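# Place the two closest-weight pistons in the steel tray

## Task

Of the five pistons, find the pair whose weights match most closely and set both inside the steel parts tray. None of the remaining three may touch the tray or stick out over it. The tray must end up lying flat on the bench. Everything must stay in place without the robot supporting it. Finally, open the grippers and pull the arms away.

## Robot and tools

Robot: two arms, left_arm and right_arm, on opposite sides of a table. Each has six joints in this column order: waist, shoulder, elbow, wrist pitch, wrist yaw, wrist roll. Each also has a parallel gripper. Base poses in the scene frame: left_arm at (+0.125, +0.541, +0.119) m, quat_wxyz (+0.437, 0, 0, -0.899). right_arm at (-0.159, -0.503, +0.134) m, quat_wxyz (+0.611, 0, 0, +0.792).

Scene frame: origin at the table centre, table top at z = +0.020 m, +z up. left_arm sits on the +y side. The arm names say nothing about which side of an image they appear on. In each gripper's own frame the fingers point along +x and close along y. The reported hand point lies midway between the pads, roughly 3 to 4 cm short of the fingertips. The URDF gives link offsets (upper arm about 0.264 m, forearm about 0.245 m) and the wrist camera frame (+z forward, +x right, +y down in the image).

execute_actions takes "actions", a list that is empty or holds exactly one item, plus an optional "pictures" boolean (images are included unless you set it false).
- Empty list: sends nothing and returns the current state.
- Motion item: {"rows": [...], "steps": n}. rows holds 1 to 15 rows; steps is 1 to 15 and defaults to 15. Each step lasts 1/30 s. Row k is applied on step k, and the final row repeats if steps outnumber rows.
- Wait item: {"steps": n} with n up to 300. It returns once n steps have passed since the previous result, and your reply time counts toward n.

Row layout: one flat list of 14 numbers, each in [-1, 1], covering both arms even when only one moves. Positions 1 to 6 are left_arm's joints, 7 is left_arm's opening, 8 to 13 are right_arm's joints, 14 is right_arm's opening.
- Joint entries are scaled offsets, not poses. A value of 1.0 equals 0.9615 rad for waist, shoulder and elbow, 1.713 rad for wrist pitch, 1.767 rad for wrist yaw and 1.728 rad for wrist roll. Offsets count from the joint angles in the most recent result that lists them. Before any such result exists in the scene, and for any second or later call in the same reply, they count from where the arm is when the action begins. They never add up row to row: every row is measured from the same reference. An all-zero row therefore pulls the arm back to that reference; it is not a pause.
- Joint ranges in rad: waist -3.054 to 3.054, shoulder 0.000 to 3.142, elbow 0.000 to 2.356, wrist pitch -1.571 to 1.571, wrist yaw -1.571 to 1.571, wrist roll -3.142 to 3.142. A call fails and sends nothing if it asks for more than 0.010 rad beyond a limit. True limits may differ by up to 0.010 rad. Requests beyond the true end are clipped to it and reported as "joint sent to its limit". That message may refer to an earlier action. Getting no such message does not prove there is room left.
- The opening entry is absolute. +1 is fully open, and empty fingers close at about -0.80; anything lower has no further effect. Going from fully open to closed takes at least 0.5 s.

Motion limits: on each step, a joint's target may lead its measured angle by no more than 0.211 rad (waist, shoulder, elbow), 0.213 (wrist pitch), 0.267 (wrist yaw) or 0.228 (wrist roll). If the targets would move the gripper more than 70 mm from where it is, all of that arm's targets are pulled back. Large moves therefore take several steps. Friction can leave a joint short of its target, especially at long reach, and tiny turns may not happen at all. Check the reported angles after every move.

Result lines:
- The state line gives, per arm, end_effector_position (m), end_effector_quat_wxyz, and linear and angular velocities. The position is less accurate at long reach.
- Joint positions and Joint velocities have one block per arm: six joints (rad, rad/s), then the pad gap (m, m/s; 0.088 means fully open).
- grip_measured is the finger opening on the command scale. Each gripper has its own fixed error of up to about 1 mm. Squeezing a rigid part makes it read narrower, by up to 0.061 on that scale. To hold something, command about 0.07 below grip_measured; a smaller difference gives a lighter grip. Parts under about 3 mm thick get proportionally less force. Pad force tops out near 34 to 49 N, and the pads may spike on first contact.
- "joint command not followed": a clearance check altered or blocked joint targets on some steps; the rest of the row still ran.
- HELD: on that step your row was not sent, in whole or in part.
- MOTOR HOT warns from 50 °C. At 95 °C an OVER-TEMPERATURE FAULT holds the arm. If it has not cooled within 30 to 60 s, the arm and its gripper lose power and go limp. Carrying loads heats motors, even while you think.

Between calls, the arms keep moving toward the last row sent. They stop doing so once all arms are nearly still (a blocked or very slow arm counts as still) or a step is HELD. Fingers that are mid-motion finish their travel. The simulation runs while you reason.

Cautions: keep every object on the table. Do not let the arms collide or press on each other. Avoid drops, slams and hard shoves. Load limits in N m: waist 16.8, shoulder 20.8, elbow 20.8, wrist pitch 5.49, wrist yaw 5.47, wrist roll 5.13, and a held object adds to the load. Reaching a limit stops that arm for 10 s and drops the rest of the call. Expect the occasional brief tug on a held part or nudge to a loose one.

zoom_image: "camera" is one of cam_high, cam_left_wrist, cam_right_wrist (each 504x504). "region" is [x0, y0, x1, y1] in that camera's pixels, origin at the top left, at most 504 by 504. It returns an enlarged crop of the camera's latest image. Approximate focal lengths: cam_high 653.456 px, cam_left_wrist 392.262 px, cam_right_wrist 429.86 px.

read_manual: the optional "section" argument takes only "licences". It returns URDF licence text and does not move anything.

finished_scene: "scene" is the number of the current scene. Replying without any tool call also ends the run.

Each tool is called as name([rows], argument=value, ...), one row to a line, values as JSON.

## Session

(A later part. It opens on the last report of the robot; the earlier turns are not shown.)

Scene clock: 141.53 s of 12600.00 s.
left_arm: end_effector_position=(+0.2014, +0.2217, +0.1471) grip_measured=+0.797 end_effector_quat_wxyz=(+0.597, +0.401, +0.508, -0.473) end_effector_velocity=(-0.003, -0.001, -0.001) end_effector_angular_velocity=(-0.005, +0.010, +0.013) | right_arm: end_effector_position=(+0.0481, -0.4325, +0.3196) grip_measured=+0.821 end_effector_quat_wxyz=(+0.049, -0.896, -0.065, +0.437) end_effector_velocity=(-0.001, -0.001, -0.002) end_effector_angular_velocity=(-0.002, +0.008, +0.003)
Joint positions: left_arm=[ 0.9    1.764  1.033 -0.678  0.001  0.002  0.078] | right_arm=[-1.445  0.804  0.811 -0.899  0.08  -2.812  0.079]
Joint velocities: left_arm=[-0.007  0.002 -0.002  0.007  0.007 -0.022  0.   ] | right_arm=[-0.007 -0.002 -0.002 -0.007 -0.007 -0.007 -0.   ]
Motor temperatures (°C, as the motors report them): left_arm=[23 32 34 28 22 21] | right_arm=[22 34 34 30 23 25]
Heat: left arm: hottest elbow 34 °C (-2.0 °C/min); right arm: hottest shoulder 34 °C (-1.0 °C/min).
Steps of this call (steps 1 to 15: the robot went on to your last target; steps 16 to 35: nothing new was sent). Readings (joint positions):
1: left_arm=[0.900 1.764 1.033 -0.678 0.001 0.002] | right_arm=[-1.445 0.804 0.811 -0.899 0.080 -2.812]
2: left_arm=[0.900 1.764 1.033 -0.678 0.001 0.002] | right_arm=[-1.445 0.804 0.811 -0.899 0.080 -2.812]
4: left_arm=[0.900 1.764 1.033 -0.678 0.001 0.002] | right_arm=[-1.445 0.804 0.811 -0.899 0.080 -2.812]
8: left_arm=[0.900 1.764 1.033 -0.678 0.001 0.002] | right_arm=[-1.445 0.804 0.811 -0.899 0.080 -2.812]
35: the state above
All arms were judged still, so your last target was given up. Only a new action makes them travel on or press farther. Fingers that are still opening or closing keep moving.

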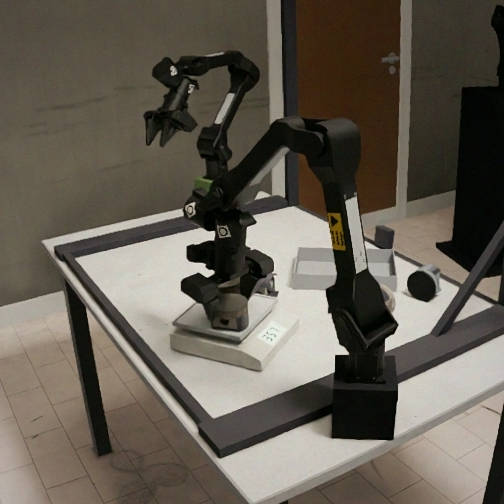

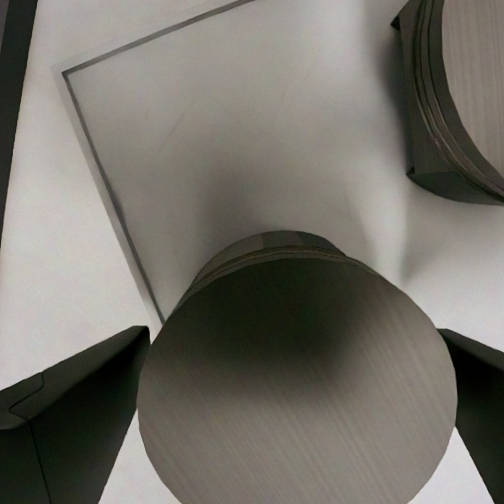

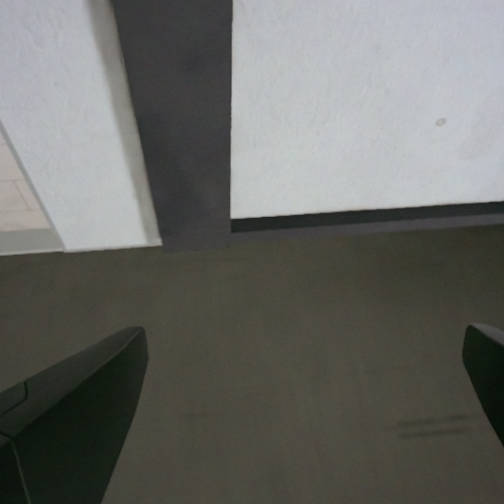

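execute_actions([
  {"rows":[[0,0,0,0,0,0,0.7,0,0,0,0,0,0,0.82],[0,0,0,0,0,0,0.64,0,0,0,0,0,0,0.82],[0,0,0,0,0,0,0.6,0,0,0,0,0,0,0.82],[0,0,0,0,0,0,0.56,0,0,0,0,0,0,0.82],[0,0,0,0,0,0,0.52,0,0,0,0,0,0,0.82],[0,0,0,0,0,0,0.52,0,0,0,0,0,0,0.82],[0,0,0,0,0,0,0.52,0,0,0,0,0,0,0.82],[0,0,0,0,0,0,0.52,0,0,0,0,0,0,0.82],[0,-0.03,0,-0.017,0,0,0.52,0,0,0,0,0,0,0.82],[0,-0.06,0,-0.034,0,0,0.52,0,0,0,0,0,0,0.82],[0,-0.09,0,-0.05,0,0,0.52,0,0,0,0,0,0,0.82],[0,-0.12,0,-0.067,0,0,0.52,0,0,0,0,0,0,0.82],[0,-0.16,0,-0.09,0,0,0.52,0,0,0,0,0,0,0.82]],"steps":15},
], pictures=false)

execute_actions([
  {"steps":8},
], pictures=false)

execute_actions([
  {"rows":[[-0.03,0,0,0,0,0,0.52,0,0,0,0,0,0,0.82],[-0.08,0,0,0,0,0,0.52,0,0,0,0,0,0,0.82],[-0.14,0,0,0,0,0,0.52,0,0,0,0,0,0,0.82],[-0.2,0,0,0,0,0,0.52,0,0,0,0,0,0,0.82],[-0.27,0,0,0,0,0,0.52,0,0,0,0,0,0,0.82],[-0.983,0,0,0,0,0,0.52,0,0,0,0,0,0,0.82]],"steps":15},
], pictures=false)

execute_actions([
  {"steps":15},
])

zoom_image(camera="cam_high", region=[170,260,310,370])

Scene clock: 159.60 s of 12600.00 s.
left_arm: end_effector_position=(+0.1964, +0.2439, +0.1756) grip_measured=+0.600 end_effector_quat_wxyz=(+0.591, +0.408, +0.515, -0.467) end_effector_velocity=(-0.009, +0.039, +0.172) end_effector_angular_velocity=(-0.310, -0.079, +0.020) | right_arm: end_effector_position=(+0.0481, -0.4325, +0.3196) grip_measured=+0.821 end_effector_quat_wxyz=(+0.049, -0.896, -0.065, +0.437) end_effector_velocity=(-0.001, +0.000, -0.002) end_effector_angular_velocity=(-0.004, +0.012, +0.008)
Joint positions: left_arm=[ 0.9    1.653  1.033 -0.814 -0.001  0.002  0.068] | right_arm=[-1.445  0.804  0.811 -0.899  0.08  -2.812  0.079]
Joint velocities: left_arm=[-0.002 -0.642 -0.007 -0.315 -0.007 -0.022 -0.   ] | right_arm=[-0.002  0.002 -0.002 -0.007 -0.007 -0.007 -0.   ]
Motor temperatures (°C, as the motors report them): left_arm=[23 33 34 28 22 21] | right_arm=[22 34 35 30 23 25]
Heat: left arm: hottest elbow 34 °C (-1.0 °C/min); right arm: hottest elbow 35 °C (+0.0 °C/min).
Steps of this call (steps 1 to 90: nothing new was sent; then 14.57 s passed at rest; steps 91 to 105: all 15 steps of this action). Readings (joint positions):
91: left_arm=[0.900 1.764 1.033 -0.678 0.001 0.002] | right_arm=[-1.445 0.804 0.811 -0.899 0.080 -2.812]
92: left_arm=[0.900 1.764 1.033 -0.678 0.001 0.002] | right_arm=[-1.445 0.804 0.811 -0.899 0.080 -2.812]
94: left_arm=[0.900 1.764 1.033 -0.678 0.001 0.002] | right_arm=[-1.445 0.804 0.811 -0.899 0.080 -2.812]
98: left_arm=[0.900 1.764 1.033 -0.678 0.001 0.002] | right_arm=[-1.445 0.804 0.811 -0.899 0.080 -2.812]
105: the state above

Scene clock: 159.87 s of 12600.00 s.
left_arm: end_effector_position=(+0.1960, +0.2455, +0.1852) grip_measured=+0.600 end_effector_quat_wxyz=(+0.596, +0.404, +0.510, -0.471) end_effector_velocity=(-0.000, +0.002, -0.000) end_effector_angular_velocity=(+0.008, -0.002, +0.020) | right_arm: end_effector_position=(+0.0481, -0.4325, +0.3196) grip_measured=+0.821 end_effector_quat_wxyz=(+0.049, -0.896, -0.065, +0.437) end_effector_velocity=(-0.002, -0.000, -0.002) end_effector_angular_velocity=(-0.002, +0.008, +0.008)
Joint positions: left_arm=[ 0.9    1.619  1.034 -0.83  -0.001  0.002  0.068] | right_arm=[-1.445  0.804  0.811 -0.899  0.08  -2.812  0.079]
Joint velocities: left_arm=[-0.002 -0.002 -0.002 -0.007 -0.007 -0.022 -0.   ] | right_arm=[-0.002 -0.002 -0.002 -0.007 -0.007 -0.007 -0.   ]
Motor temperatures (°C, as the motors report them): left_arm=[23 33 34 28 22 21] | right_arm=[22 34 35 30 23 25]
Heat: left arm: hottest elbow 34 °C (-1.0 °C/min); right arm: hottest elbow 35 °C (+0.0 °C/min).
Steps of this call (steps 1 to 8: the robot went on to your last target). Readings (joint positions):
1: left_arm=[0.900 1.636 1.033 -0.816 -0.001 0.002] | right_arm=[-1.445 0.804 0.811 -0.899 0.080 -2.812]
2: left_arm=[0.900 1.626 1.034 -0.815 -0.001 0.002] | right_arm=[-1.445 0.804 0.811 -0.899 0.080 -2.812]
4: left_arm=[0.900 1.619 1.034 -0.823 -0.001 0.002] | right_arm=[-1.445 0.804 0.811 -0.899 0.080 -2.812]
8: the state above

Scene clock: 160.37 s of 12600.00 s.
left_arm: end_effector_position=(-0.0261, +0.2771, +0.1852) grip_measured=+0.600 end_effector_quat_wxyz=(+0.381, +0.563, +0.323, -0.658) end_effector_velocity=(-0.503, +0.291, -0.000) end_effector_angular_velocity=(-0.005, -0.023, -1.926) | right_arm: end_effector_position=(+0.0481, -0.4325, +0.3196) grip_measured=+0.821 end_effector_quat_wxyz=(+0.049, -0.896, -0.065, +0.437) end_effector_velocity=(-0.002, -0.000, -0.003) end_effector_angular_velocity=(-0.004, +0.012, +0.008)
Joint positions: left_arm=[ 0.143  1.619  1.034 -0.828 -0.003  0.002  0.068] | right_arm=[-1.445  0.804  0.811 -0.899  0.08  -2.812  0.079]
Joint velocities: left_arm=[-1.922 -0.002 -0.002 -0.007 -0.022  0.007  0.   ] | right_arm=[-0.002 -0.002 -0.007 -0.007 -0.007 -0.007 -0.   ]
Motor temperatures (°C, as the motors report them): left_arm=[23 33 34 28 22 21] | right_arm=[22 34 35 30 23 25]
Heat: left arm: hottest elbow 34 °C (-1.0 °C/min); right arm: hottest elbow 35 °C (+0.0 °C/min).
Steps of this call (steps 1 to 15: all 15 steps of this action). Readings (joint positions):
1: left_arm=[0.898 1.619 1.034 -0.830 -0.001 0.002] | right_arm=[-1.445 0.804 0.811 -0.899 0.080 -2.812]
2: left_arm=[0.888 1.619 1.034 -0.830 -0.005 0.002] | right_arm=[-1.445 0.804 0.811 -0.899 0.080 -2.812]
4: left_arm=[0.832 1.619 1.034 -0.830 -0.009 0.002] | right_arm=[-1.445 0.804 0.811 -0.899 0.080 -2.812]
8: left_arm=[0.597 1.619 1.034 -0.828 -0.004 0.002] | right_arm=[-1.445 0.804 0.811 -0.899 0.080 -2.812]
15: the state above

Scene clock: 160.87 s of 12600.00 s.
left_arm: end_effector_position=(-0.0734, +0.3106, +0.1852) grip_measured=+0.600 end_effector_quat_wxyz=(+0.316, +0.591, +0.270, -0.692) end_effector_velocity=(+0.003, +0.002, -0.000) end_effector_angular_velocity=(+0.000, -0.011, -0.009) | right_arm: end_effector_position=(+0.0481, -0.4325, +0.3196) grip_measured=+0.821 end_effector_quat_wxyz=(+0.049, -0.896, -0.065, +0.437) end_effector_velocity=(-0.000, +0.004, +0.002) end_effector_angular_velocity=(+0.007, -0.008, +0.033)
Joint positions: left_arm=[-0.046  1.619  1.034 -0.829  0.001  0.002  0.068] | right_arm=[-1.445  0.804  0.811 -0.899  0.08  -2.812  0.079]
Joint velocities: left_arm=[-0.002 -0.007 -0.007 -0.007 -0.007  0.007 -0.   ] | right_arm=[ 0.002 -0.002  0.002  0.007 -0.022 -0.022 -0.   ]
Motor temperatures (°C, as the motors report them): left_arm=[23 33 34 28 22 21] | right_arm=[22 34 35 30 23 25]
Heat: left arm: hottest elbow 34 °C (-1.0 °C/min); right arm: hottest elbow 35 °C (+0.0 °C/min).
Steps of this call (steps 1 to 15: the robot went on to your last target). Readings (joint positions):
1: left_arm=[0.081 1.619 1.034 -0.828 -0.001 0.002] | right_arm=[-1.445 0.804 0.811 -0.899 0.080 -2.812]
2: left_arm=[0.027 1.619 1.034 -0.828 0.004 0.002] | right_arm=[-1.445 0.804 0.811 -0.899 0.080 -2.812]
4: left_arm=[-0.035 1.619 1.034 -0.828 0.010 0.002] | right_arm=[-1.445 0.804 0.811 -0.899 0.080 -2.812]
8: left_arm=[-0.047 1.619 1.034 -0.829 0.001 0.002] | right_arm=[-1.445 0.804 0.811 -0.899 0.080 -2.812]
15: the state above

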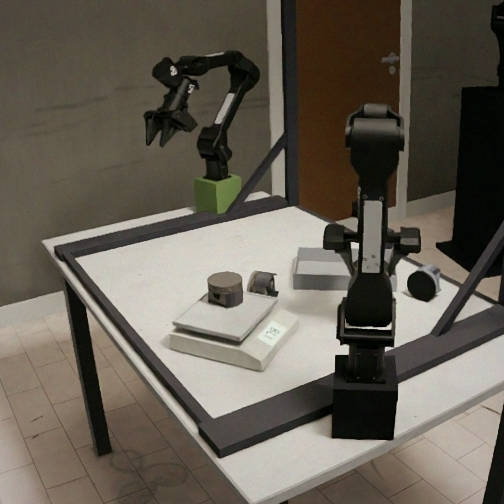

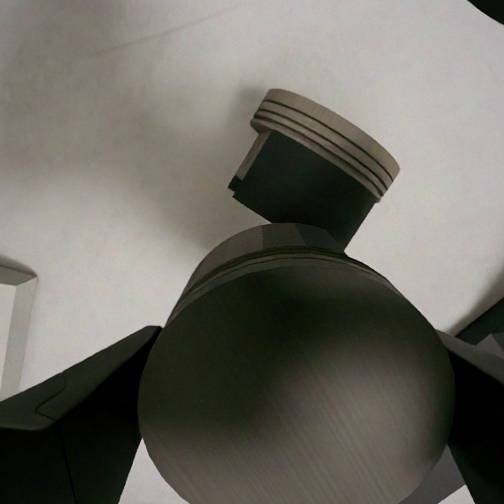

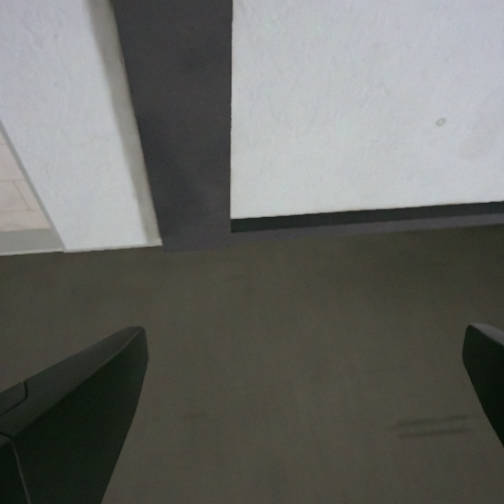

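Region (170, 260, 310, 370) of cam_high's 504x504 image, scaled by 3.600, with more detail than that image has; it fills the top 396 rows of this view, and the rest is white.

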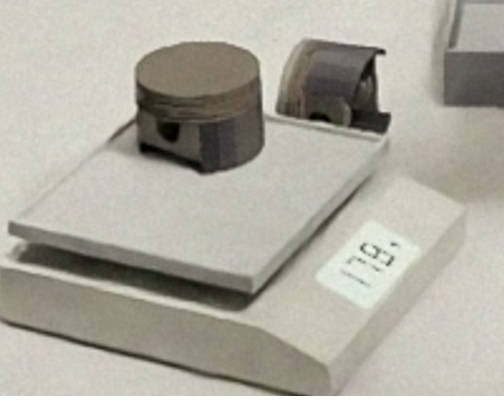

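execute_actions([
  {"rows":[[0,0.02,0.03,0,0,0,0.5,0,0,0,0,0,0,0.82],[0,0.05,0.07,-0.01,0,0,0.5,0,0,0,0,0,0,0.82],[0,0.085,0.115,-0.015,0,0,0.5,0,0,0,0,0,0,0.82],[0,0.12,0.16,-0.02,0,0,0.5,0,0,0,0,0,0,0.82],[0,0.155,0.21,-0.03,0,0,0.5,0,0,0,0,0,0,0.82],[0,0.19,0.255,-0.035,0,0,0.5,0,0,0,0,0,0,0.82],[0,0.225,0.3,-0.04,0,0,0.5,0,0,0,0,0,0,0.82],[0,0.26,0.35,-0.05,0,0,0.5,0,0,0,0,0,0,0.82],[0,0.295,0.395,-0.055,0,0,0.5,0,0,0,0,0,0,0.82],[0,0.33,0.44,-0.06,0,0,0.5,0,0,0,0,0,0,0.82],[0,0.365,0.49,-0.065,0,0,0.5,0,0,0,0,0,0,0.82],[0,0.4,0.535,-0.07,0,0,0.5,0,0,0,0,0,0,0.82],[0,0.435,0.58,-0.08,0,0,0.5,0,0,0,0,0,0,0.82],[0,0.46,0.615,-0.083,0,0,0.5,0,0,0,0,0,0,0.82],[0,0.473,0.633,-0.086,0,0,0.5,0,0,0,0,0,0,0.82]],"steps":15},
], pictures=false)

execute_actions([
  {"steps":8},
], pictures=false)

execute_actions([
  {"rows":[[0,0.02,0.03,0,0,0,0.5,0,0,0,0,0,0,0.82],[0,0.05,0.07,-0.01,0,0,0.5,0,0,0,0,0,0,0.82],[0,0.085,0.115,-0.015,0,0,0.5,0,0,0,0,0,0,0.82],[0,0.12,0.16,-0.02,0,0,0.5,0,0,0,0,0,0,0.82],[0,0.155,0.21,-0.03,0,0,0.5,0,0,0,0,0,0,0.82],[0,0.19,0.255,-0.035,0,0,0.5,0,0,0,0,0,0,0.82],[0,0.225,0.3,-0.04,0,0,0.5,0,0,0,0,0,0,0.82],[0,0.26,0.35,-0.05,0,0,0.5,0,0,0,0,0,0,0.82],[0,0.295,0.395,-0.055,0,0,0.5,0,0,0,0,0,0,0.82],[0,0.33,0.44,-0.06,0,0,0.5,0,0,0,0,0,0,0.82],[0,0.365,0.49,-0.065,0,0,0.5,0,0,0,0,0,0,0.82],[0,0.4,0.535,-0.07,0,0,0.5,0,0,0,0,0,0,0.82],[0,0.435,0.58,-0.08,0,0,0.5,0,0,0,0,0,0,0.82],[0,0.45,0.615,-0.083,0,0,0.5,0,0,0,0,0,0,0.82],[0,0.465,0.65,-0.09,0,0,0.5,0,0,0,0,0,0,0.82]],"steps":15},
], pictures=false)

execute_actions([
  {"steps":12},
])

Scene clock: 173.20 s of 12600.00 s.
left_arm: end_effector_position=(-0.1465, +0.2259, +0.1950) grip_measured=+0.600 end_effector_quat_wxyz=(+0.318, +0.585, +0.267, -0.697) end_effector_velocity=(-0.138, -0.157, -0.029) end_effector_angular_velocity=(-0.048, +0.030, -0.013) | right_arm: end_effector_position=(+0.0481, -0.4325, +0.3196) grip_measured=+0.821 end_effector_quat_wxyz=(+0.049, -0.896, -0.065, +0.437) end_effector_velocity=(-0.002, +0.001, -0.002) end_effector_angular_velocity=(+0.007, +0.010, +0.001)
Joint positions: left_arm=[-0.046  2.007  1.561 -0.951  0.001  0.002  0.068] | right_arm=[-1.445  0.804  0.811 -0.899  0.08  -2.812  0.079]
Joint velocities: left_arm=[-0.007  0.774  0.999 -0.168 -0.007  0.007  0.   ] | right_arm=[ 0.002 -0.002 -0.002 -0.007 -0.007  0.007 -0.   ]
Motor temperatures (°C, as the motors report them): left_arm=[23 33 34 28 22 21] | right_arm=[22 34 35 30 23 25]
Heat: left arm: hottest elbow 34 °C (+0.0 °C/min); right arm: hottest elbow 35 °C (+1.0 °C/min).
Steps of this call (steps 1 to 15: the robot went on to your last target; steps 16 to 90: nothing new was sent; then 8.83 s passed at rest; steps 91 to 105: all 15 steps of this action). Readings (joint positions):
91: left_arm=[-0.046 1.619 1.035 -0.829 0.001 0.002] | right_arm=[-1.445 0.804 0.811 -0.899 0.080 -2.812]
92: left_arm=[-0.046 1.627 1.044 -0.837 0.001 0.002] | right_arm=[-1.445 0.804 0.811 -0.899 0.080 -2.812]
94: left_arm=[-0.046 1.664 1.094 -0.854 0.001 0.002] | right_arm=[-1.445 0.804 0.811 -0.899 0.080 -2.812]
98: left_arm=[-0.046 1.786 1.260 -0.886 0.001 0.002] | right_arm=[-1.445 0.804 0.811 -0.899 0.080 -2.812]
105: the state above

Scene clock: 173.47 s of 12600.00 s.
left_arm: end_effector_position=(-0.1535, +0.2177, +0.1915) grip_measured=+0.600 end_effector_quat_wxyz=(+0.317, +0.589, +0.269, -0.693) end_effector_velocity=(-0.001, -0.008, +0.012) end_effector_angular_velocity=(-0.028, +0.001, +0.028) | right_arm: end_effector_position=(+0.0481, -0.4325, +0.3196) grip_measured=+0.821 end_effector_quat_wxyz=(+0.049, -0.896, -0.065, +0.437) end_effector_velocity=(+0.001, -0.001, +0.001) end_effector_angular_velocity=(-0.016, -0.012, +0.010)
Joint positions: left_arm=[-0.046  2.059  1.625 -0.973  0.001  0.002  0.068] | right_arm=[-1.445  0.804  0.811 -0.899  0.08  -2.812  0.079]
Joint velocities: left_arm=[ 0.002 -0.002  0.042 -0.022 -0.022 -0.022  0.   ] | right_arm=[-0.002 -0.002 -0.002  0.007  0.007 -0.022 -0.   ]
Motor temperatures (°C, as the motors report them): left_arm=[23 33 34 28 22 21] | right_arm=[22 34 35 30 23 25]
Heat: left arm: hottest elbow 34 °C (+0.0 °C/min); right arm: hottest elbow 35 °C (+1.0 °C/min).
Steps of this call (steps 1 to 8: the robot went on to your last target). Readings (joint positions):
1: left_arm=[-0.046 2.028 1.587 -0.955 0.001 0.002] | right_arm=[-1.445 0.804 0.811 -0.899 0.080 -2.812]
2: left_arm=[-0.046 2.041 1.603 -0.960 0.001 0.002] | right_arm=[-1.445 0.804 0.811 -0.899 0.080 -2.812]
4: left_arm=[-0.046 2.054 1.616 -0.971 0.001 0.002] | right_arm=[-1.445 0.804 0.811 -0.899 0.080 -2.812]
8: the state above

Scene clock: 173.97 s of 12600.00 s.
left_arm: end_effector_position=(-0.2096, +0.1526, +0.1640) grip_measured=+0.600 end_effector_quat_wxyz=(+0.319, +0.583, +0.267, -0.698) end_effector_velocity=(-0.081, -0.094, -0.076) end_effector_angular_velocity=(+0.035, -0.038, +0.006) | right_arm: end_effector_position=(+0.0481, -0.4325, +0.3196) grip_measured=+0.821 end_effector_quat_wxyz=(+0.049, -0.896, -0.065, +0.437) end_effector_velocity=(-0.005, -0.001, -0.005) end_effector_angular_velocity=(-0.009, +0.026, +0.008)
Joint positions: left_arm=[-0.046  2.443  2.151 -1.1    0.001  0.002  0.068] | right_arm=[-1.445  0.804  0.811 -0.899  0.08  -2.812  0.079]
Joint velocities: left_arm=[-0.002  0.769  1.092 -0.374 -0.007 -0.007 -0.   ] | right_arm=[-0.002 -0.002 -0.007 -0.022 -0.007 -0.007 -0.   ]
Motor temperatures (°C, as the motors report them): left_arm=[23 33 35 28 22 21] | right_arm=[22 34 35 30 23 25]
Heat: left arm: hottest elbow 35 °C (+1.0 °C/min); right arm: hottest elbow 35 °C (+1.0 °C/min).
Steps of this call (steps 1 to 15: all 15 steps of this action). Readings (joint positions):
1: left_arm=[-0.046 2.060 1.628 -0.974 0.001 0.002] | right_arm=[-1.445 0.804 0.811 -0.899 0.080 -2.812]
2: left_arm=[-0.046 2.067 1.640 -0.982 0.001 0.002] | right_arm=[-1.445 0.804 0.811 -0.899 0.080 -2.812]
4: left_arm=[-0.046 2.100 1.691 -0.995 0.001 0.002] | right_arm=[-1.445 0.804 0.811 -0.899 0.080 -2.812]
8: left_arm=[-0.046 2.218 1.855 -1.029 0.001 0.002] | right_arm=[-1.445 0.804 0.811 -0.899 0.080 -2.812]
15: the state above

Scene clock: 174.37 s of 12600.00 s.
left_arm: end_effector_position=(-0.2170, +0.1441, +0.1645) grip_measured=+0.600 end_effector_quat_wxyz=(+0.321, +0.578, +0.264, -0.702) end_effector_velocity=(+0.005, +0.006, +0.001) end_effector_angular_velocity=(+0.020, -0.025, +0.006) | right_arm: end_effector_position=(+0.0481, -0.4325, +0.3196) grip_measured=+0.821 end_effector_quat_wxyz=(+0.049, -0.896, -0.065, +0.437) end_effector_velocity=(-0.002, -0.000, -0.002) end_effector_angular_velocity=(-0.002, +0.008, +0.008)
Joint positions: left_arm=[-0.046  2.491  2.238 -1.125  0.001  0.002  0.068] | right_arm=[-1.445  0.804  0.811 -0.899  0.08  -2.812  0.079]
Joint velocities: left_arm=[-0.002 -0.007 -0.002 -0.037 -0.007 -0.007  0.   ] | right_arm=[-0.002 -0.002 -0.002 -0.007 -0.007 -0.007  0.   ]
Motor temperatures (°C, as the motors report them): left_arm=[23 33 35 28 22 21] | right_arm=[22 34 35 30 23 25]
Heat: left arm: hottest elbow 35 °C (+1.0 °C/min); right arm: hottest elbow 35 °C (+1.0 °C/min).
Steps of this call (steps 1 to 12: the robot went on to your last target). Readings (joint positions):
1: left_arm=[-0.046 2.464 2.179 -1.107 0.001 0.002] | right_arm=[-1.445 0.804 0.811 -0.899 0.080 -2.812]
2: left_arm=[-0.046 2.477 2.197 -1.112 0.001 0.002] | right_arm=[-1.445 0.804 0.811 -0.899 0.080 -2.812]
4: left_arm=[-0.046 2.490 2.216 -1.122 0.001 0.002] | right_arm=[-1.445 0.804 0.811 -0.899 0.080 -2.812]
8: left_arm=[-0.046 2.491 2.233 -1.124 0.001 0.002] | right_arm=[-1.445 0.804 0.811 -0.899 0.080 -2.812]
12: the state above

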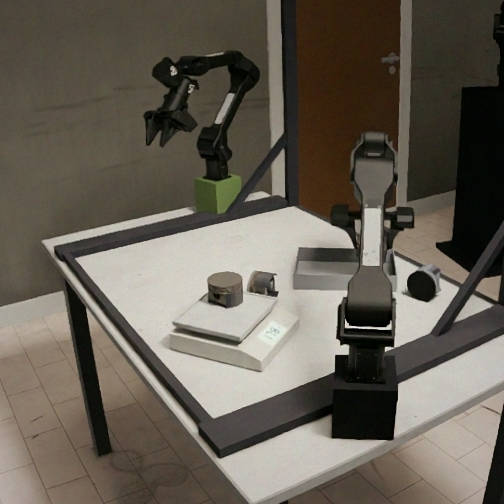

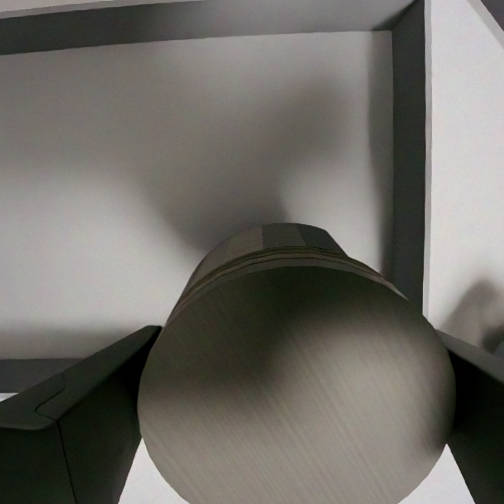

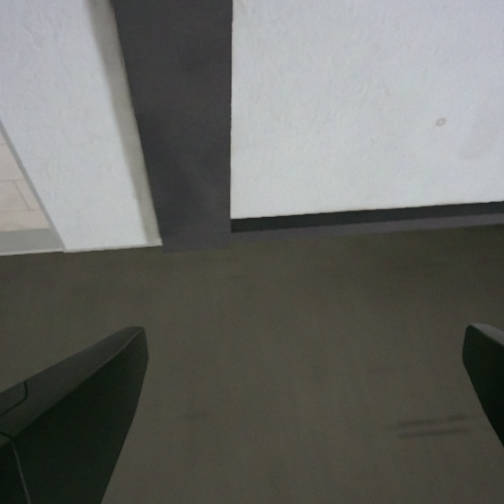

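execute_actions([
  {"rows":[[0,0.015,0.02,0.005,0,0,0.5,0,0,0,0,0,0,0.82],[0,0.03,0.04,0.01,0,0,0.5,0,0,0,0,0,0,0.82],[0,0.045,0.06,0.015,0,0,0.5,0,0,0,0,0,0,0.82],[0,0.06,0.06,0.02,0,0,0.5,0,0,0,0,0,0,0.82],[0,0.075,0.06,0.025,0,0,0.5,0,0,0,0,0,0,0.82],[0,0.09,0.06,0.03,0,0,0.5,0,0,0,0,0,0,0.82],[0,0.105,0.06,0.035,0,0,0.5,0,0,0,0,0,0,0.82],[0,0.12,0.06,0.04,0,0,0.5,0,0,0,0,0,0,0.82],[0,0.135,0.06,0.045,0,0,0.5,0,0,0,0,0,0,0.82],[0,0.15,0.06,0.052,0,0,0.5,0,0,0,0,0,0,0.82]],"steps":15},
], pictures=false)

execute_actions([
  {"steps":8},
])

Scene clock: 181.80 s of 12600.00 s.
left_arm: end_effector_position=(-0.2281, +0.1312, +0.1118) grip_measured=+0.600 end_effector_quat_wxyz=(+0.320, +0.581, +0.266, -0.700) end_effector_velocity=(+0.006, +0.007, -0.073) end_effector_angular_velocity=(+0.078, -0.078, -0.008) | right_arm: end_effector_position=(+0.0481, -0.4325, +0.3196) grip_measured=+0.821 end_effector_quat_wxyz=(+0.049, -0.896, -0.065, +0.437) end_effector_velocity=(-0.002, -0.000, -0.002) end_effector_angular_velocity=(+0.007, +0.010, -0.004)
Joint positions: left_arm=[-0.046  2.629  2.288 -1.045  0.001  0.002  0.068] | right_arm=[-1.445  0.804  0.811 -0.899  0.08  -2.812  0.079]
Joint velocities: left_arm=[-0.002  0.139 -0.007  0.037 -0.007  0.007 -0.   ] | right_arm=[-0.002 -0.002 -0.002 -0.007 -0.007  0.007 -0.   ]
Motor temperatures (°C, as the motors report them): left_arm=[23 35 35 28 22 21] | right_arm=[22 34 35 30 23 25]
Heat: left arm: hottest shoulder 35 °C (+2.0 °C/min); right arm: hottest elbow 35 °C (+1.0 °C/min).
Steps of this call (steps 1 to 30: the robot went on to your last target; steps 31 to 100: nothing new was sent; then 3.60 s passed at rest; steps 101 to 115: all 15 steps of this action). Readings (joint positions):
101: left_arm=[-0.046 2.492 2.238 -1.126 0.001 0.002] | right_arm=[-1.445 0.804 0.811 -0.899 0.080 -2.812]
102: left_arm=[-0.046 2.494 2.243 -1.126 0.001 0.002] | right_arm=[-1.445 0.804 0.811 -0.899 0.080 -2.812]
104: left_arm=[-0.046 2.508 2.262 -1.110 0.001 0.002] | right_arm=[-1.445 0.804 0.811 -0.899 0.080 -2.812]
108: left_arm=[-0.046 2.548 2.286 -1.076 0.001 0.002] | right_arm=[-1.445 0.804 0.811 -0.899 0.080 -2.812]
115: the state above

Scene clock: 182.07 s of 12600.00 s.
left_arm: end_effector_position=(-0.2293, +0.1298, +0.1107) grip_measured=+0.600 end_effector_quat_wxyz=(+0.320, +0.579, +0.264, -0.702) end_effector_velocity=(+0.001, +0.002, +0.001) end_effector_angular_velocity=(+0.002, -0.009, +0.006) | right_arm: end_effector_position=(+0.0481, -0.4325, +0.3196) grip_measured=+0.821 end_effector_quat_wxyz=(+0.049, -0.896, -0.065, +0.437) end_effector_velocity=(-0.002, -0.000, -0.002) end_effector_angular_velocity=(-0.002, +0.008, +0.008)
Joint positions: left_arm=[-0.046  2.633  2.289 -1.036  0.001  0.002  0.068] | right_arm=[-1.445  0.804  0.811 -0.899  0.08  -2.812  0.079]
Joint velocities: left_arm=[-0.002 -0.007 -0.007 -0.007 -0.007 -0.007  0.   ] | right_arm=[-0.002 -0.002 -0.002 -0.007 -0.007 -0.007 -0.   ]
Motor temperatures (°C, as the motors report them): left_arm=[23 35 35 28 22 21] | right_arm=[22 34 35 30 23 25]
Heat: left arm: hottest shoulder 35 °C (+2.0 °C/min); right arm: hottest elbow 35 °C (+1.0 °C/min).
Steps of this call (steps 1 to 8: the robot went on to your last target). Readings (joint positions):
1: left_arm=[-0.046 2.632 2.288 -1.043 0.001 0.002] | right_arm=[-1.445 0.804 0.811 -0.899 0.080 -2.812]
2: left_arm=[-0.046 2.633 2.288 -1.042 0.001 0.002] | right_arm=[-1.445 0.804 0.811 -0.899 0.080 -2.812]
4: left_arm=[-0.046 2.633 2.288 -1.039 0.001 0.002] | right_arm=[-1.445 0.804 0.811 -0.899 0.080 -2.812]
8: the state above

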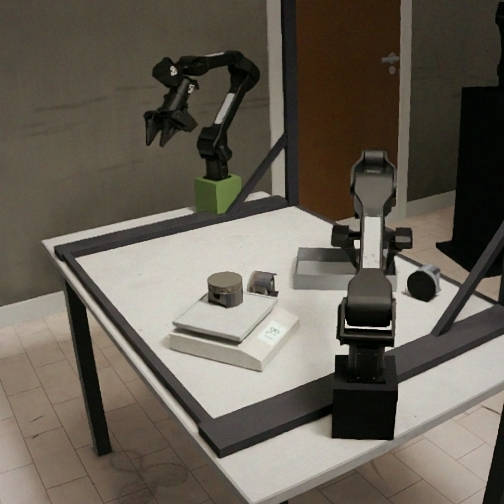

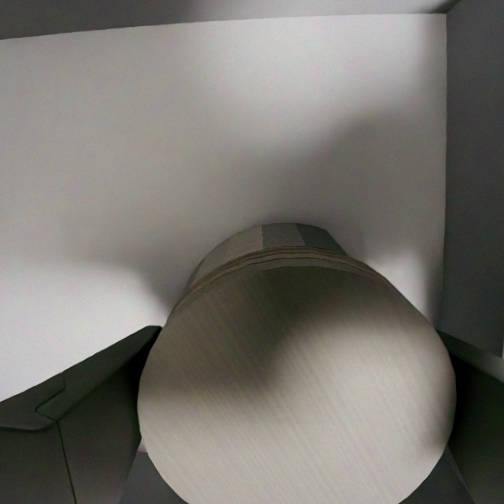

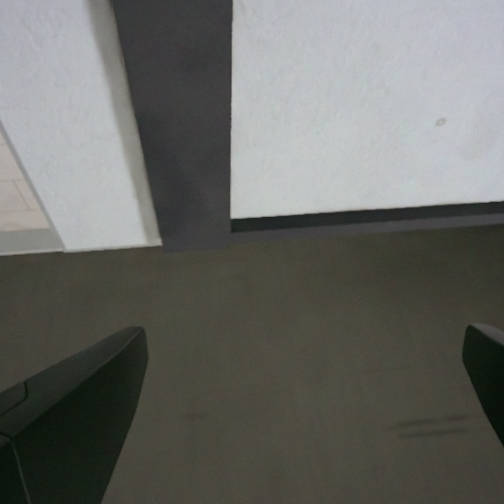

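execute_actions([
  {"rows":[[0,0,-0.01,0,0,0,0.5,0,0,0,0,0,0,0.82],[0,0,-0.017,0,0,0,0.5,0,0,0,0,0,0,0.82],[0,0,-0.024,0,0,0,0.5,0,0,0,0,0,0,0.82],[0,0,-0.031,0,0,0,0.5,0,0,0,0,0,0,0.82],[0,0,-0.038,0,0,0,0.5,0,0,0,0,0,0,0.82],[0,0,-0.045,0,0,0,0.5,0,0,0,0,0,0,0.82]],"steps":15},
])

Scene clock: 186.67 s of 12600.00 s.
left_arm: end_effector_position=(-0.2245, +0.1354, +0.1020) grip_measured=+0.600 end_effector_quat_wxyz=(+0.316, +0.589, +0.269, -0.693) end_effector_velocity=(-0.000, -0.003, +0.002) end_effector_angular_velocity=(-0.021, -0.006, +0.023) | right_arm: end_effector_position=(+0.0481, -0.4325, +0.3196) grip_measured=+0.821 end_effector_quat_wxyz=(+0.049, -0.896, -0.065, +0.437) end_effector_velocity=(+0.001, -0.001, +0.001) end_effector_angular_velocity=(+0.002, -0.008, -0.013)
Joint positions: left_arm=[-0.046  2.633  2.259 -1.036  0.001  0.002  0.068] | right_arm=[-1.445  0.804  0.811 -0.899  0.08  -2.812  0.079]
Joint velocities: left_arm=[-0.002 -0.002  0.002  0.007 -0.022 -0.022  0.   ] | right_arm=[-0.002 -0.002 -0.002  0.007  0.007  0.007 -0.   ]
Motor temperatures (°C, as the motors report them): left_arm=[23 37 35 28 22 21] | right_arm=[22 34 35 30 23 25]
Heat: left arm: hottest shoulder 37 °C (+4.0 °C/min); right arm: hottest elbow 35 °C (+1.0 °C/min).
Steps of this call (steps 1 to 15: the robot went on to your last target; steps 16 to 90: nothing new was sent; then 1.10 s passed at rest; steps 91 to 105: all 15 steps of this action). Readings (joint positions):
91: left_arm=[-0.046 2.633 2.289 -1.036 0.001 0.002] | right_arm=[-1.445 0.804 0.811 -0.899 0.080 -2.812]
92: left_arm=[-0.046 2.633 2.288 -1.036 0.001 0.002] | right_arm=[-1.445 0.804 0.811 -0.899 0.080 -2.812]
94: left_arm=[-0.046 2.633 2.282 -1.036 0.001 0.002] | right_arm=[-1.445 0.804 0.811 -0.899 0.080 -2.812]
98: left_arm=[-0.046 2.633 2.262 -1.036 0.001 0.002] | right_arm=[-1.445 0.804 0.811 -0.899 0.080 -2.812]
105: the state above

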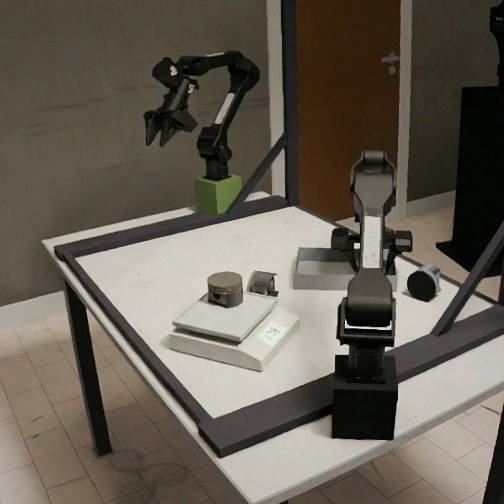

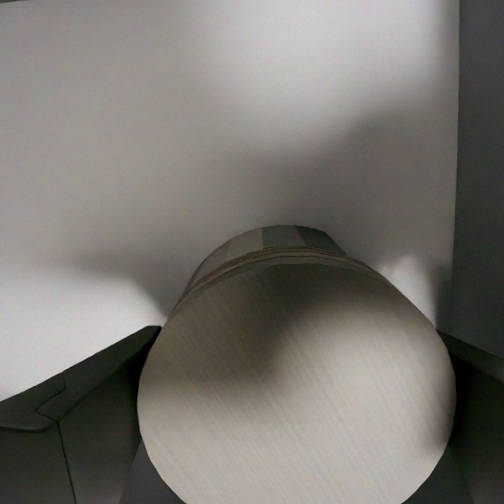

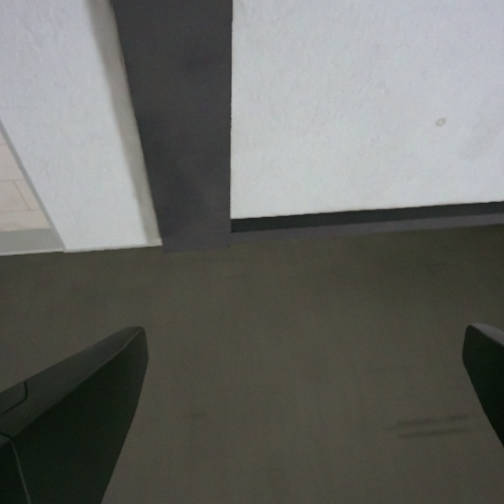

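execute_actions([
  {"rows":[[0,0,0,0,0,0,0.6,0,0,0,0,0,0,0.82],[0,0,0,0,0,0,0.66,0,0,0,0,0,0,0.82],[0,0,0,0,0,0,0.75,0,0,0,0,0,0,0.82],[0,0,0,0,0,0,0.85,0,0,0,0,0,0,0.82],[0,0,0,0,0,0,0.85,0,0,0,0,0,0,0.82],[0,0,0,0,0,0,0.85,0,0,0,0,0,0,0.82],[0,-0.03,0,-0.015,0,0,0.85,0,0,0,0,0,0,0.82],[0,-0.06,0,-0.03,0,0,0.85,0,0,0,0,0,0,0.82],[0,-0.09,0,-0.045,0,0,0.85,0,0,0,0,0,0,0.82],[0,-0.13,0,-0.065,0,0,0.85,0,0,0,0,0,0,0.82],[0,-0.17,0,-0.085,0,0,0.85,0,0,0,0,0,0,0.82],[0,-0.2,0,-0.1,0,0,0.85,0,0,0,0,0,0,0.82]],"steps":15},
], pictures=false)

execute_actions([
  {"steps":10},
])

execute_actions([
  {"rows":[[0.04,-0.04,-0.04,0.01,0,0,1,0,0,0,0,0,0,0.82],[0.1,-0.1,-0.1,0.02,0,0,1,0,0,0,0,0,0,0.82],[0.17,-0.17,-0.17,0.03,0,0,1,0,0,0,0,0,0,0.82],[0.825,-0.631,-0.875,0.16,0,0,1,0,0,0,0,0,0,0.82]],"steps":15},
], pictures=false)

execute_actions([
  {"steps":25},
])

Scene clock: 195.67 s of 12600.00 s.
left_arm: end_effector_position=(-0.2117, +0.1502, +0.1728) grip_measured=+0.845 end_effector_quat_wxyz=(+0.317, +0.589, +0.269, -0.693) end_effector_velocity=(-0.013, -0.011, +0.392) end_effector_angular_velocity=(-0.509, +0.431, +0.001) | right_arm: end_effector_position=(+0.0481, -0.4325, +0.3196) grip_measured=+0.821 end_effector_quat_wxyz=(+0.049, -0.896, -0.065, +0.437) end_effector_velocity=(-0.001, -0.002, +0.001) end_effector_angular_velocity=(-0.018, -0.008, +0.010)
Joint positions: left_arm=[-0.046  2.482  2.258 -1.185  0.001  0.002  0.08 ] | right_arm=[-1.445  0.804  0.811 -0.899  0.08  -2.812  0.079]
Joint velocities: left_arm=[-0.007 -0.759  0.076 -0.168 -0.007 -0.007  0.001] | right_arm=[-0.002 -0.007  0.002 -0.007  0.007 -0.022 -0.   ]
Motor temperatures (°C, as the motors report them): left_arm=[23 40 35 28 22 21] | right_arm=[22 34 35 30 23 25]
Heat: left arm: hottest shoulder 40 °C (+6.1 °C/min); right arm: hottest elbow 35 °C (+1.0 °C/min).
Steps of this call (steps 1 to 15: the robot went on to your last target; steps 16 to 90: nothing new was sent; then 5.50 s passed at rest; steps 91 to 105: all 15 steps of this action). Readings (joint positions):
91: left_arm=[-0.046 2.633 2.259 -1.036 0.001 0.002] | right_arm=[-1.445 0.804 0.811 -0.899 0.080 -2.812]
92: left_arm=[-0.046 2.633 2.259 -1.036 0.001 0.002] | right_arm=[-1.445 0.804 0.811 -0.899 0.080 -2.812]
94: left_arm=[-0.046 2.633 2.259 -1.036 0.001 0.002] | right_arm=[-1.445 0.804 0.811 -0.899 0.080 -2.812]
98: left_arm=[-0.046 2.627 2.259 -1.050 0.001 0.002] | right_arm=[-1.445 0.804 0.811 -0.899 0.080 -2.812]
105: the state above

Scene clock: 196.00 s of 12600.00 s.
left_arm: end_effector_position=(-0.2108, +0.1512, +0.2003) grip_measured=+0.847 end_effector_quat_wxyz=(+0.322, +0.576, +0.263, -0.704) end_effector_velocity=(-0.001, +0.003, +0.003) end_effector_angular_velocity=(+0.006, +0.003, -0.011) | right_arm: end_effector_position=(+0.0481, -0.4325, +0.3196) grip_measured=+0.821 end_effector_quat_wxyz=(+0.049, -0.896, -0.065, +0.437) end_effector_velocity=(-0.001, -0.002, -0.002) end_effector_angular_velocity=(-0.023, +0.006, +0.010)
Joint positions: left_arm=[-0.046  2.429  2.265 -1.207  0.001  0.002  0.081] | right_arm=[-1.445  0.804  0.811 -0.899  0.08  -2.812  0.079]
Joint velocities: left_arm=[-0.002 -0.007 -0.002 -0.007  0.007  0.007 -0.   ] | right_arm=[-0.002  0.002 -0.002 -0.007  0.007 -0.022  0.   ]
Motor temperatures (°C, as the motors report them): left_arm=[23 40 35 28 22 21] | right_arm=[22 34 35 30 23 25]
Heat: left arm: hottest shoulder 40 °C (+6.0 °C/min); right arm: hottest elbow 35 °C (+1.0 °C/min).
Steps of this call (steps 1 to 10: the robot went on to your last target). Readings (joint positions):
1: left_arm=[-0.046 2.459 2.261 -1.191 0.001 0.002] | right_arm=[-1.445 0.804 0.811 -0.899 0.080 -2.812]
2: left_arm=[-0.046 2.442 2.264 -1.195 0.001 0.002] | right_arm=[-1.445 0.804 0.811 -0.899 0.080 -2.812]
4: left_arm=[-0.046 2.425 2.268 -1.198 0.001 0.002] | right_arm=[-1.445 0.804 0.811 -0.899 0.080 -2.812]
8: left_arm=[-0.046 2.428 2.266 -1.206 0.001 0.002] | right_arm=[-1.445 0.804 0.811 -0.899 0.080 -2.812]
10: the state above

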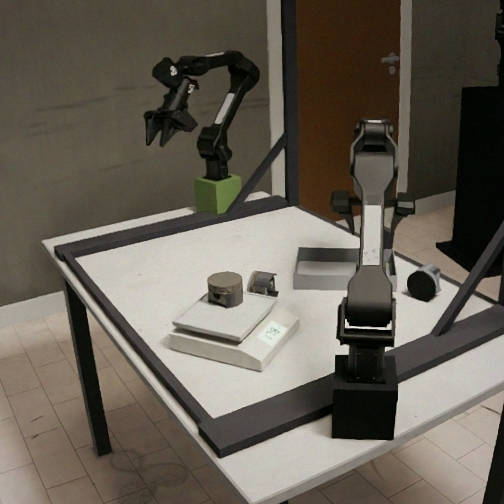

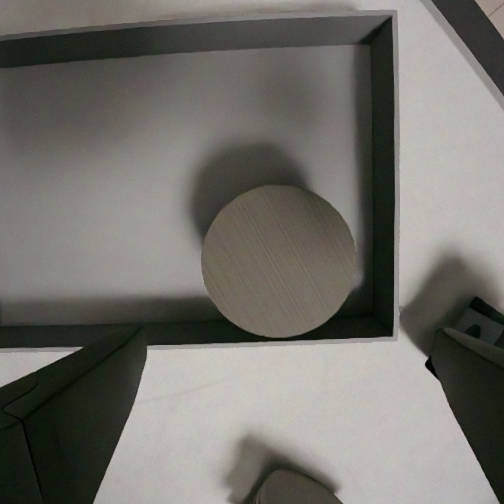

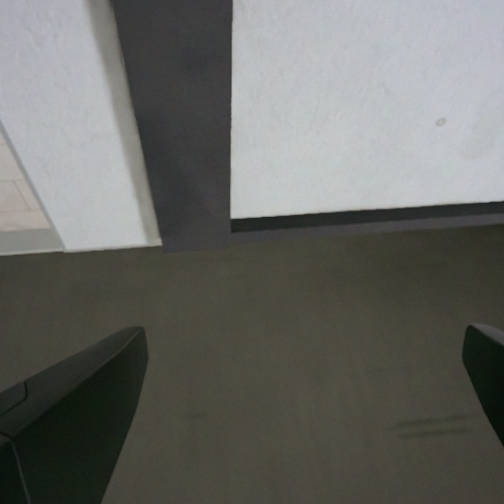

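Scene clock: 196.50 s of 12600.00 s.
left_arm: end_effector_position=(+0.0174, +0.0882, +0.2690) grip_measured=+0.984 end_effector_quat_wxyz=(+0.516, +0.432, +0.342, -0.656) end_effector_velocity=(+0.640, +0.100, +0.113) end_effector_angular_velocity=(-0.079, +0.015, +1.297) | right_arm: end_effector_position=(+0.0481, -0.4325, +0.3196) grip_measured=+0.821 end_effector_quat_wxyz=(+0.049, -0.896, -0.065, +0.437) end_effector_velocity=(-0.002, -0.000, -0.003) end_effector_angular_velocity=(-0.013, +0.010, +0.019)
Joint positions: left_arm=[ 0.433  1.99   1.774 -0.951  0.004  0.002  0.087] | right_arm=[-1.445  0.804  0.811 -0.899  0.08  -2.812  0.079]
Joint velocities: left_arm=[ 1.287 -1.087 -1.131  0.125 -0.007 -0.007  0.   ] | right_arm=[-0.002 -0.002 -0.007 -0.007 -0.007 -0.022 -0.   ]
Motor temperatures (°C, as the motors report them): left_arm=[23 40 35 28 22 21] | right_arm=[22 34 35 30 23 25]
Heat: left arm: hottest shoulder 40 °C (+6.1 °C/min); right arm: hottest elbow 35 °C (+1.0 °C/min).
Steps of this call (steps 1 to 15: all 15 steps of this action). Readings (joint positions):
1: left_arm=[-0.045 2.427 2.260 -1.203 0.001 0.002] | right_arm=[-1.445 0.804 0.811 -0.899 0.080 -2.812]
2: left_arm=[-0.038 2.411 2.241 -1.190 0.004 0.002] | right_arm=[-1.445 0.804 0.811 -0.899 0.080 -2.812]
4: left_arm=[0.000 2.361 2.171 -1.160 0.007 0.002] | right_arm=[-1.445 0.804 0.811 -0.899 0.080 -2.812]
8: left_arm=[0.141 2.240 2.028 -1.026 0.006 0.002] | right_arm=[-1.445 0.804 0.811 -0.899 0.080 -2.812]
15: the state above

Scene clock: 197.33 s of 12600.00 s.
left_arm: end_effector_position=(+0.1578, +0.1531, +0.2259) grip_measured=+0.985 end_effector_quat_wxyz=(+0.579, +0.419, +0.453, -0.533) end_effector_velocity=(+0.002, +0.005, -0.003) end_effector_angular_velocity=(+0.028, -0.017, +0.010) | right_arm: end_effector_position=(+0.0481, -0.4325, +0.3196) grip_measured=+0.821 end_effector_quat_wxyz=(+0.049, -0.896, -0.065, +0.437) end_effector_velocity=(+0.002, -0.001, -0.000) end_effector_angular_velocity=(-0.018, -0.008, +0.010)
Joint positions: left_arm=[ 0.748  1.832  1.434 -0.932 -0.001  0.002  0.087] | right_arm=[-1.445  0.804  0.811 -0.899  0.08  -2.812  0.079]
Joint velocities: left_arm=[-0.002  0.002 -0.002 -0.022 -0.022 -0.007 -0.   ] | right_arm=[-0.002  0.002 -0.002  0.007  0.007 -0.022 -0.   ]
Motor temperatures (°C, as the motors report them): left_arm=[23 40 35 28 22 21] | right_arm=[22 34 35 30 23 25]
Heat: left arm: hottest shoulder 40 °C (+6.0 °C/min); right arm: hottest elbow 35 °C (+1.0 °C/min).
Steps of this call (steps 1 to 25: the robot went on to your last target). Readings (joint positions):
1: left_arm=[0.476 1.956 1.736 -0.947 0.004 0.002] | right_arm=[-1.445 0.804 0.811 -0.899 0.080 -2.812]
2: left_arm=[0.521 1.925 1.698 -0.943 0.004 0.002] | right_arm=[-1.445 0.804 0.811 -0.899 0.080 -2.812]
4: left_arm=[0.611 1.875 1.621 -0.935 0.002 0.002] | right_arm=[-1.445 0.804 0.811 -0.899 0.080 -2.812]
8: left_arm=[0.745 1.836 1.474 -0.937 -0.005 0.002] | right_arm=[-1.445 0.804 0.811 -0.899 0.080 -2.812]
25: the state above

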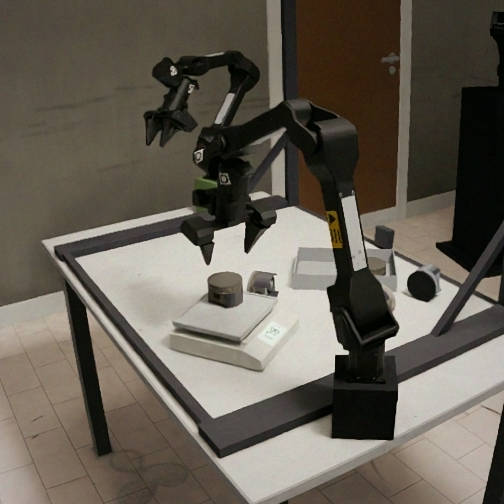

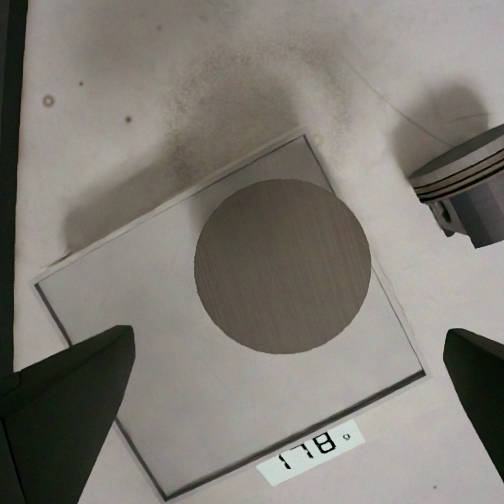

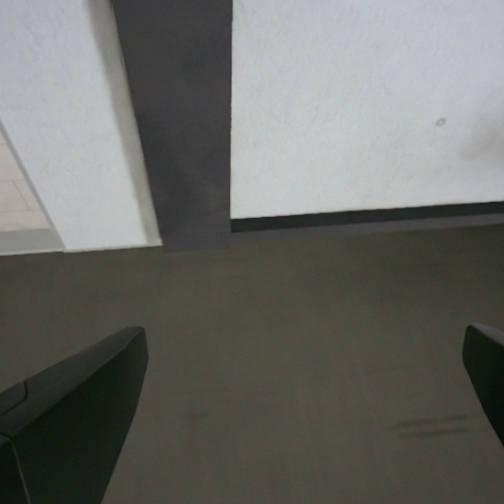

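execute_actions([
  {"rows":[[0,0.02,-0.005,0.01,0,0,1,0,0,0,0,0,0,0.82],[0,0.05,-0.012,0.022,0,0,1,0,0,0,0,0,0,0.82],[0,0.08,-0.02,0.035,0,0,1,0,0,0,0,0,0,0.82],[0,0.11,-0.03,0.048,0,0,1,0,0,0,0,0,0,0.82],[0,0.14,-0.038,0.06,0,0,1,0,0,0,0,0,0,0.82],[0,0.17,-0.046,0.075,0,0,1,0,0,0,0,0,0,0.82],[0,0.195,-0.053,0.087,0,0,1,0,0,0,0,0,0,0.82],[0,0.215,-0.058,0.097,0,0,1,0,0,0,0,0,0,0.82]],"steps":15},
], pictures=false)

execute_actions([
  {"rows":[[0,0,0,0,0,0,0.85,0,0,0,0,0,0,0.82],[0,0,0,0,0,0,0.75,0,0,0,0,0,0,0.82],[0,0,0,0,0,0,0.68,0,0,0,0,0,0,0.82],[0,0,0,0,0,0,0.64,0,0,0,0,0,0,0.82],[0,0,0,0,0,0,0.6,0,0,0,0,0,0,0.82],[0,0,0,0,0,0,0.56,0,0,0,0,0,0,0.82],[0,0,0,0,0,0,0.5,0,0,0,0,0,0,0.82]],"steps":13},
])

Scene clock: 204.67 s of 12600.00 s.
left_arm: end_effector_position=(+0.1588, +0.1415, +0.1417) grip_measured=+0.985 end_effector_quat_wxyz=(+0.557, +0.443, +0.480, -0.513) end_effector_velocity=(+0.002, -0.023, +0.004) end_effector_angular_velocity=(-0.109, -0.011, +0.035) | right_arm: end_effector_position=(+0.0481, -0.4325, +0.3196) grip_measured=+0.821 end_effector_quat_wxyz=(+0.049, -0.896, -0.065, +0.437) end_effector_velocity=(-0.001, -0.001, -0.002) end_effector_angular_velocity=(+0.007, +0.010, -0.008)
Joint positions: left_arm=[ 0.748  2.033  1.38  -0.77  -0.001  0.002  0.087] | right_arm=[-1.445  0.804  0.811 -0.899  0.08  -2.812  0.079]
Joint velocities: left_arm=[-0.002 -0.002 -0.002  0.11  -0.007 -0.037 -0.   ] | right_arm=[-0.007 -0.002 -0.002 -0.007 -0.007  0.007 -0.   ]
Motor temperatures (°C, as the motors report them): left_arm=[23 40 35 28 22 21] | right_arm=[22 34 35 30 23 25]
Heat: left arm: hottest shoulder 40 °C (+6.1 °C/min); right arm: hottest elbow 35 °C (+1.0 °C/min).
Steps of this call (steps 1 to 15: the robot went on to your last target; steps 16 to 90: nothing new was sent; then 3.83 s passed at rest; steps 91 to 105: all 15 steps of this action). Readings (joint positions):
91: left_arm=[0.748 1.832 1.434 -0.931 -0.001 0.002] | right_arm=[-1.445 0.804 0.811 -0.899 0.080 -2.812]
92: left_arm=[0.748 1.836 1.434 -0.924 -0.001 0.002] | right_arm=[-1.445 0.804 0.811 -0.899 0.080 -2.812]
94: left_arm=[0.748 1.860 1.434 -0.887 -0.001 0.002] | right_arm=[-1.445 0.804 0.811 -0.899 0.080 -2.812]
98: left_arm=[0.748 1.960 1.411 -0.809 -0.001 0.002] | right_arm=[-1.445 0.804 0.811 -0.899 0.080 -2.812]
105: the state above

Scene clock: 205.10 s of 12600.00 s.
left_arm: end_effector_position=(+0.1587, +0.1409, +0.1421) grip_measured=+0.570 end_effector_quat_wxyz=(+0.558, +0.443, +0.479, -0.514) end_effector_velocity=(+0.002, +0.002, +0.000) end_effector_angular_velocity=(+0.008, -0.006, +0.011) | right_arm: end_effector_position=(+0.0481, -0.4325, +0.3196) grip_measured=+0.821 end_effector_quat_wxyz=(+0.049, -0.896, -0.065, +0.437) end_effector_velocity=(-0.002, +0.002, -0.002) end_effector_angular_velocity=(+0.009, +0.012, +0.017)
Joint positions: left_arm=[ 0.748  2.032  1.381 -0.769 -0.002  0.002  0.067] | right_arm=[-1.445  0.804  0.811 -0.899  0.08  -2.812  0.079]
Joint velocities: left_arm=[ 0.002 -0.002 -0.002 -0.007 -0.007 -0.007 -0.   ] | right_arm=[-0.002 -0.002 -0.002 -0.007 -0.022 -0.007 -0.   ]
Motor temperatures (°C, as the motors report them): left_arm=[23 40 35 28 22 21] | right_arm=[22 34 35 30 23 25]
Heat: left arm: hottest shoulder 40 °C (+6.0 °C/min); right arm: hottest elbow 35 °C (+1.0 °C/min).
Steps of this call (steps 1 to 13: all 13 steps of this action). Readings (joint positions):
1: left_arm=[0.748 2.032 1.381 -0.768 -0.001 0.002] | right_arm=[-1.445 0.804 0.811 -0.899 0.080 -2.812]
2: left_arm=[0.748 2.032 1.381 -0.768 -0.001 0.002] | right_arm=[-1.445 0.804 0.811 -0.899 0.080 -2.812]
4: left_arm=[0.748 2.032 1.381 -0.768 -0.001 0.002] | right_arm=[-1.445 0.804 0.811 -0.899 0.080 -2.812]
8: left_arm=[0.748 2.032 1.381 -0.769 -0.002 0.002] | right_arm=[-1.445 0.804 0.811 -0.899 0.080 -2.812]
13: the state above

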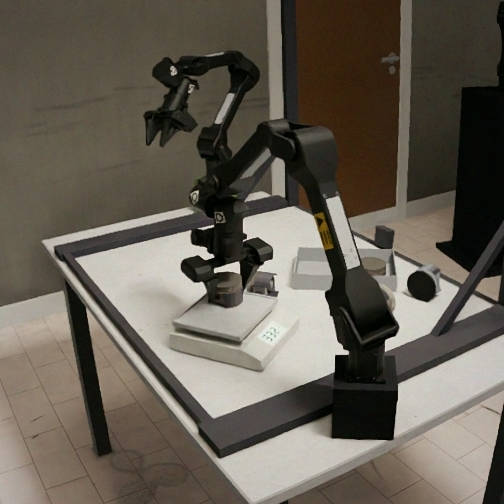

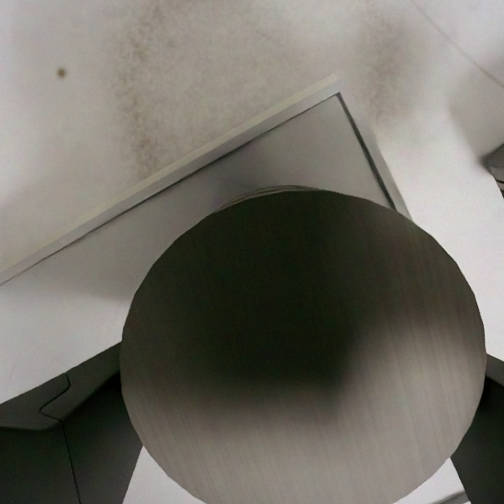

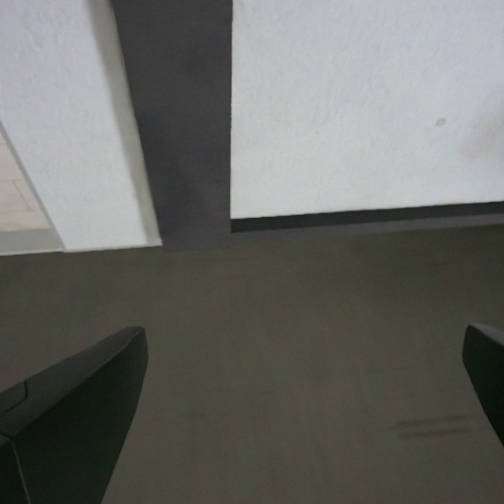

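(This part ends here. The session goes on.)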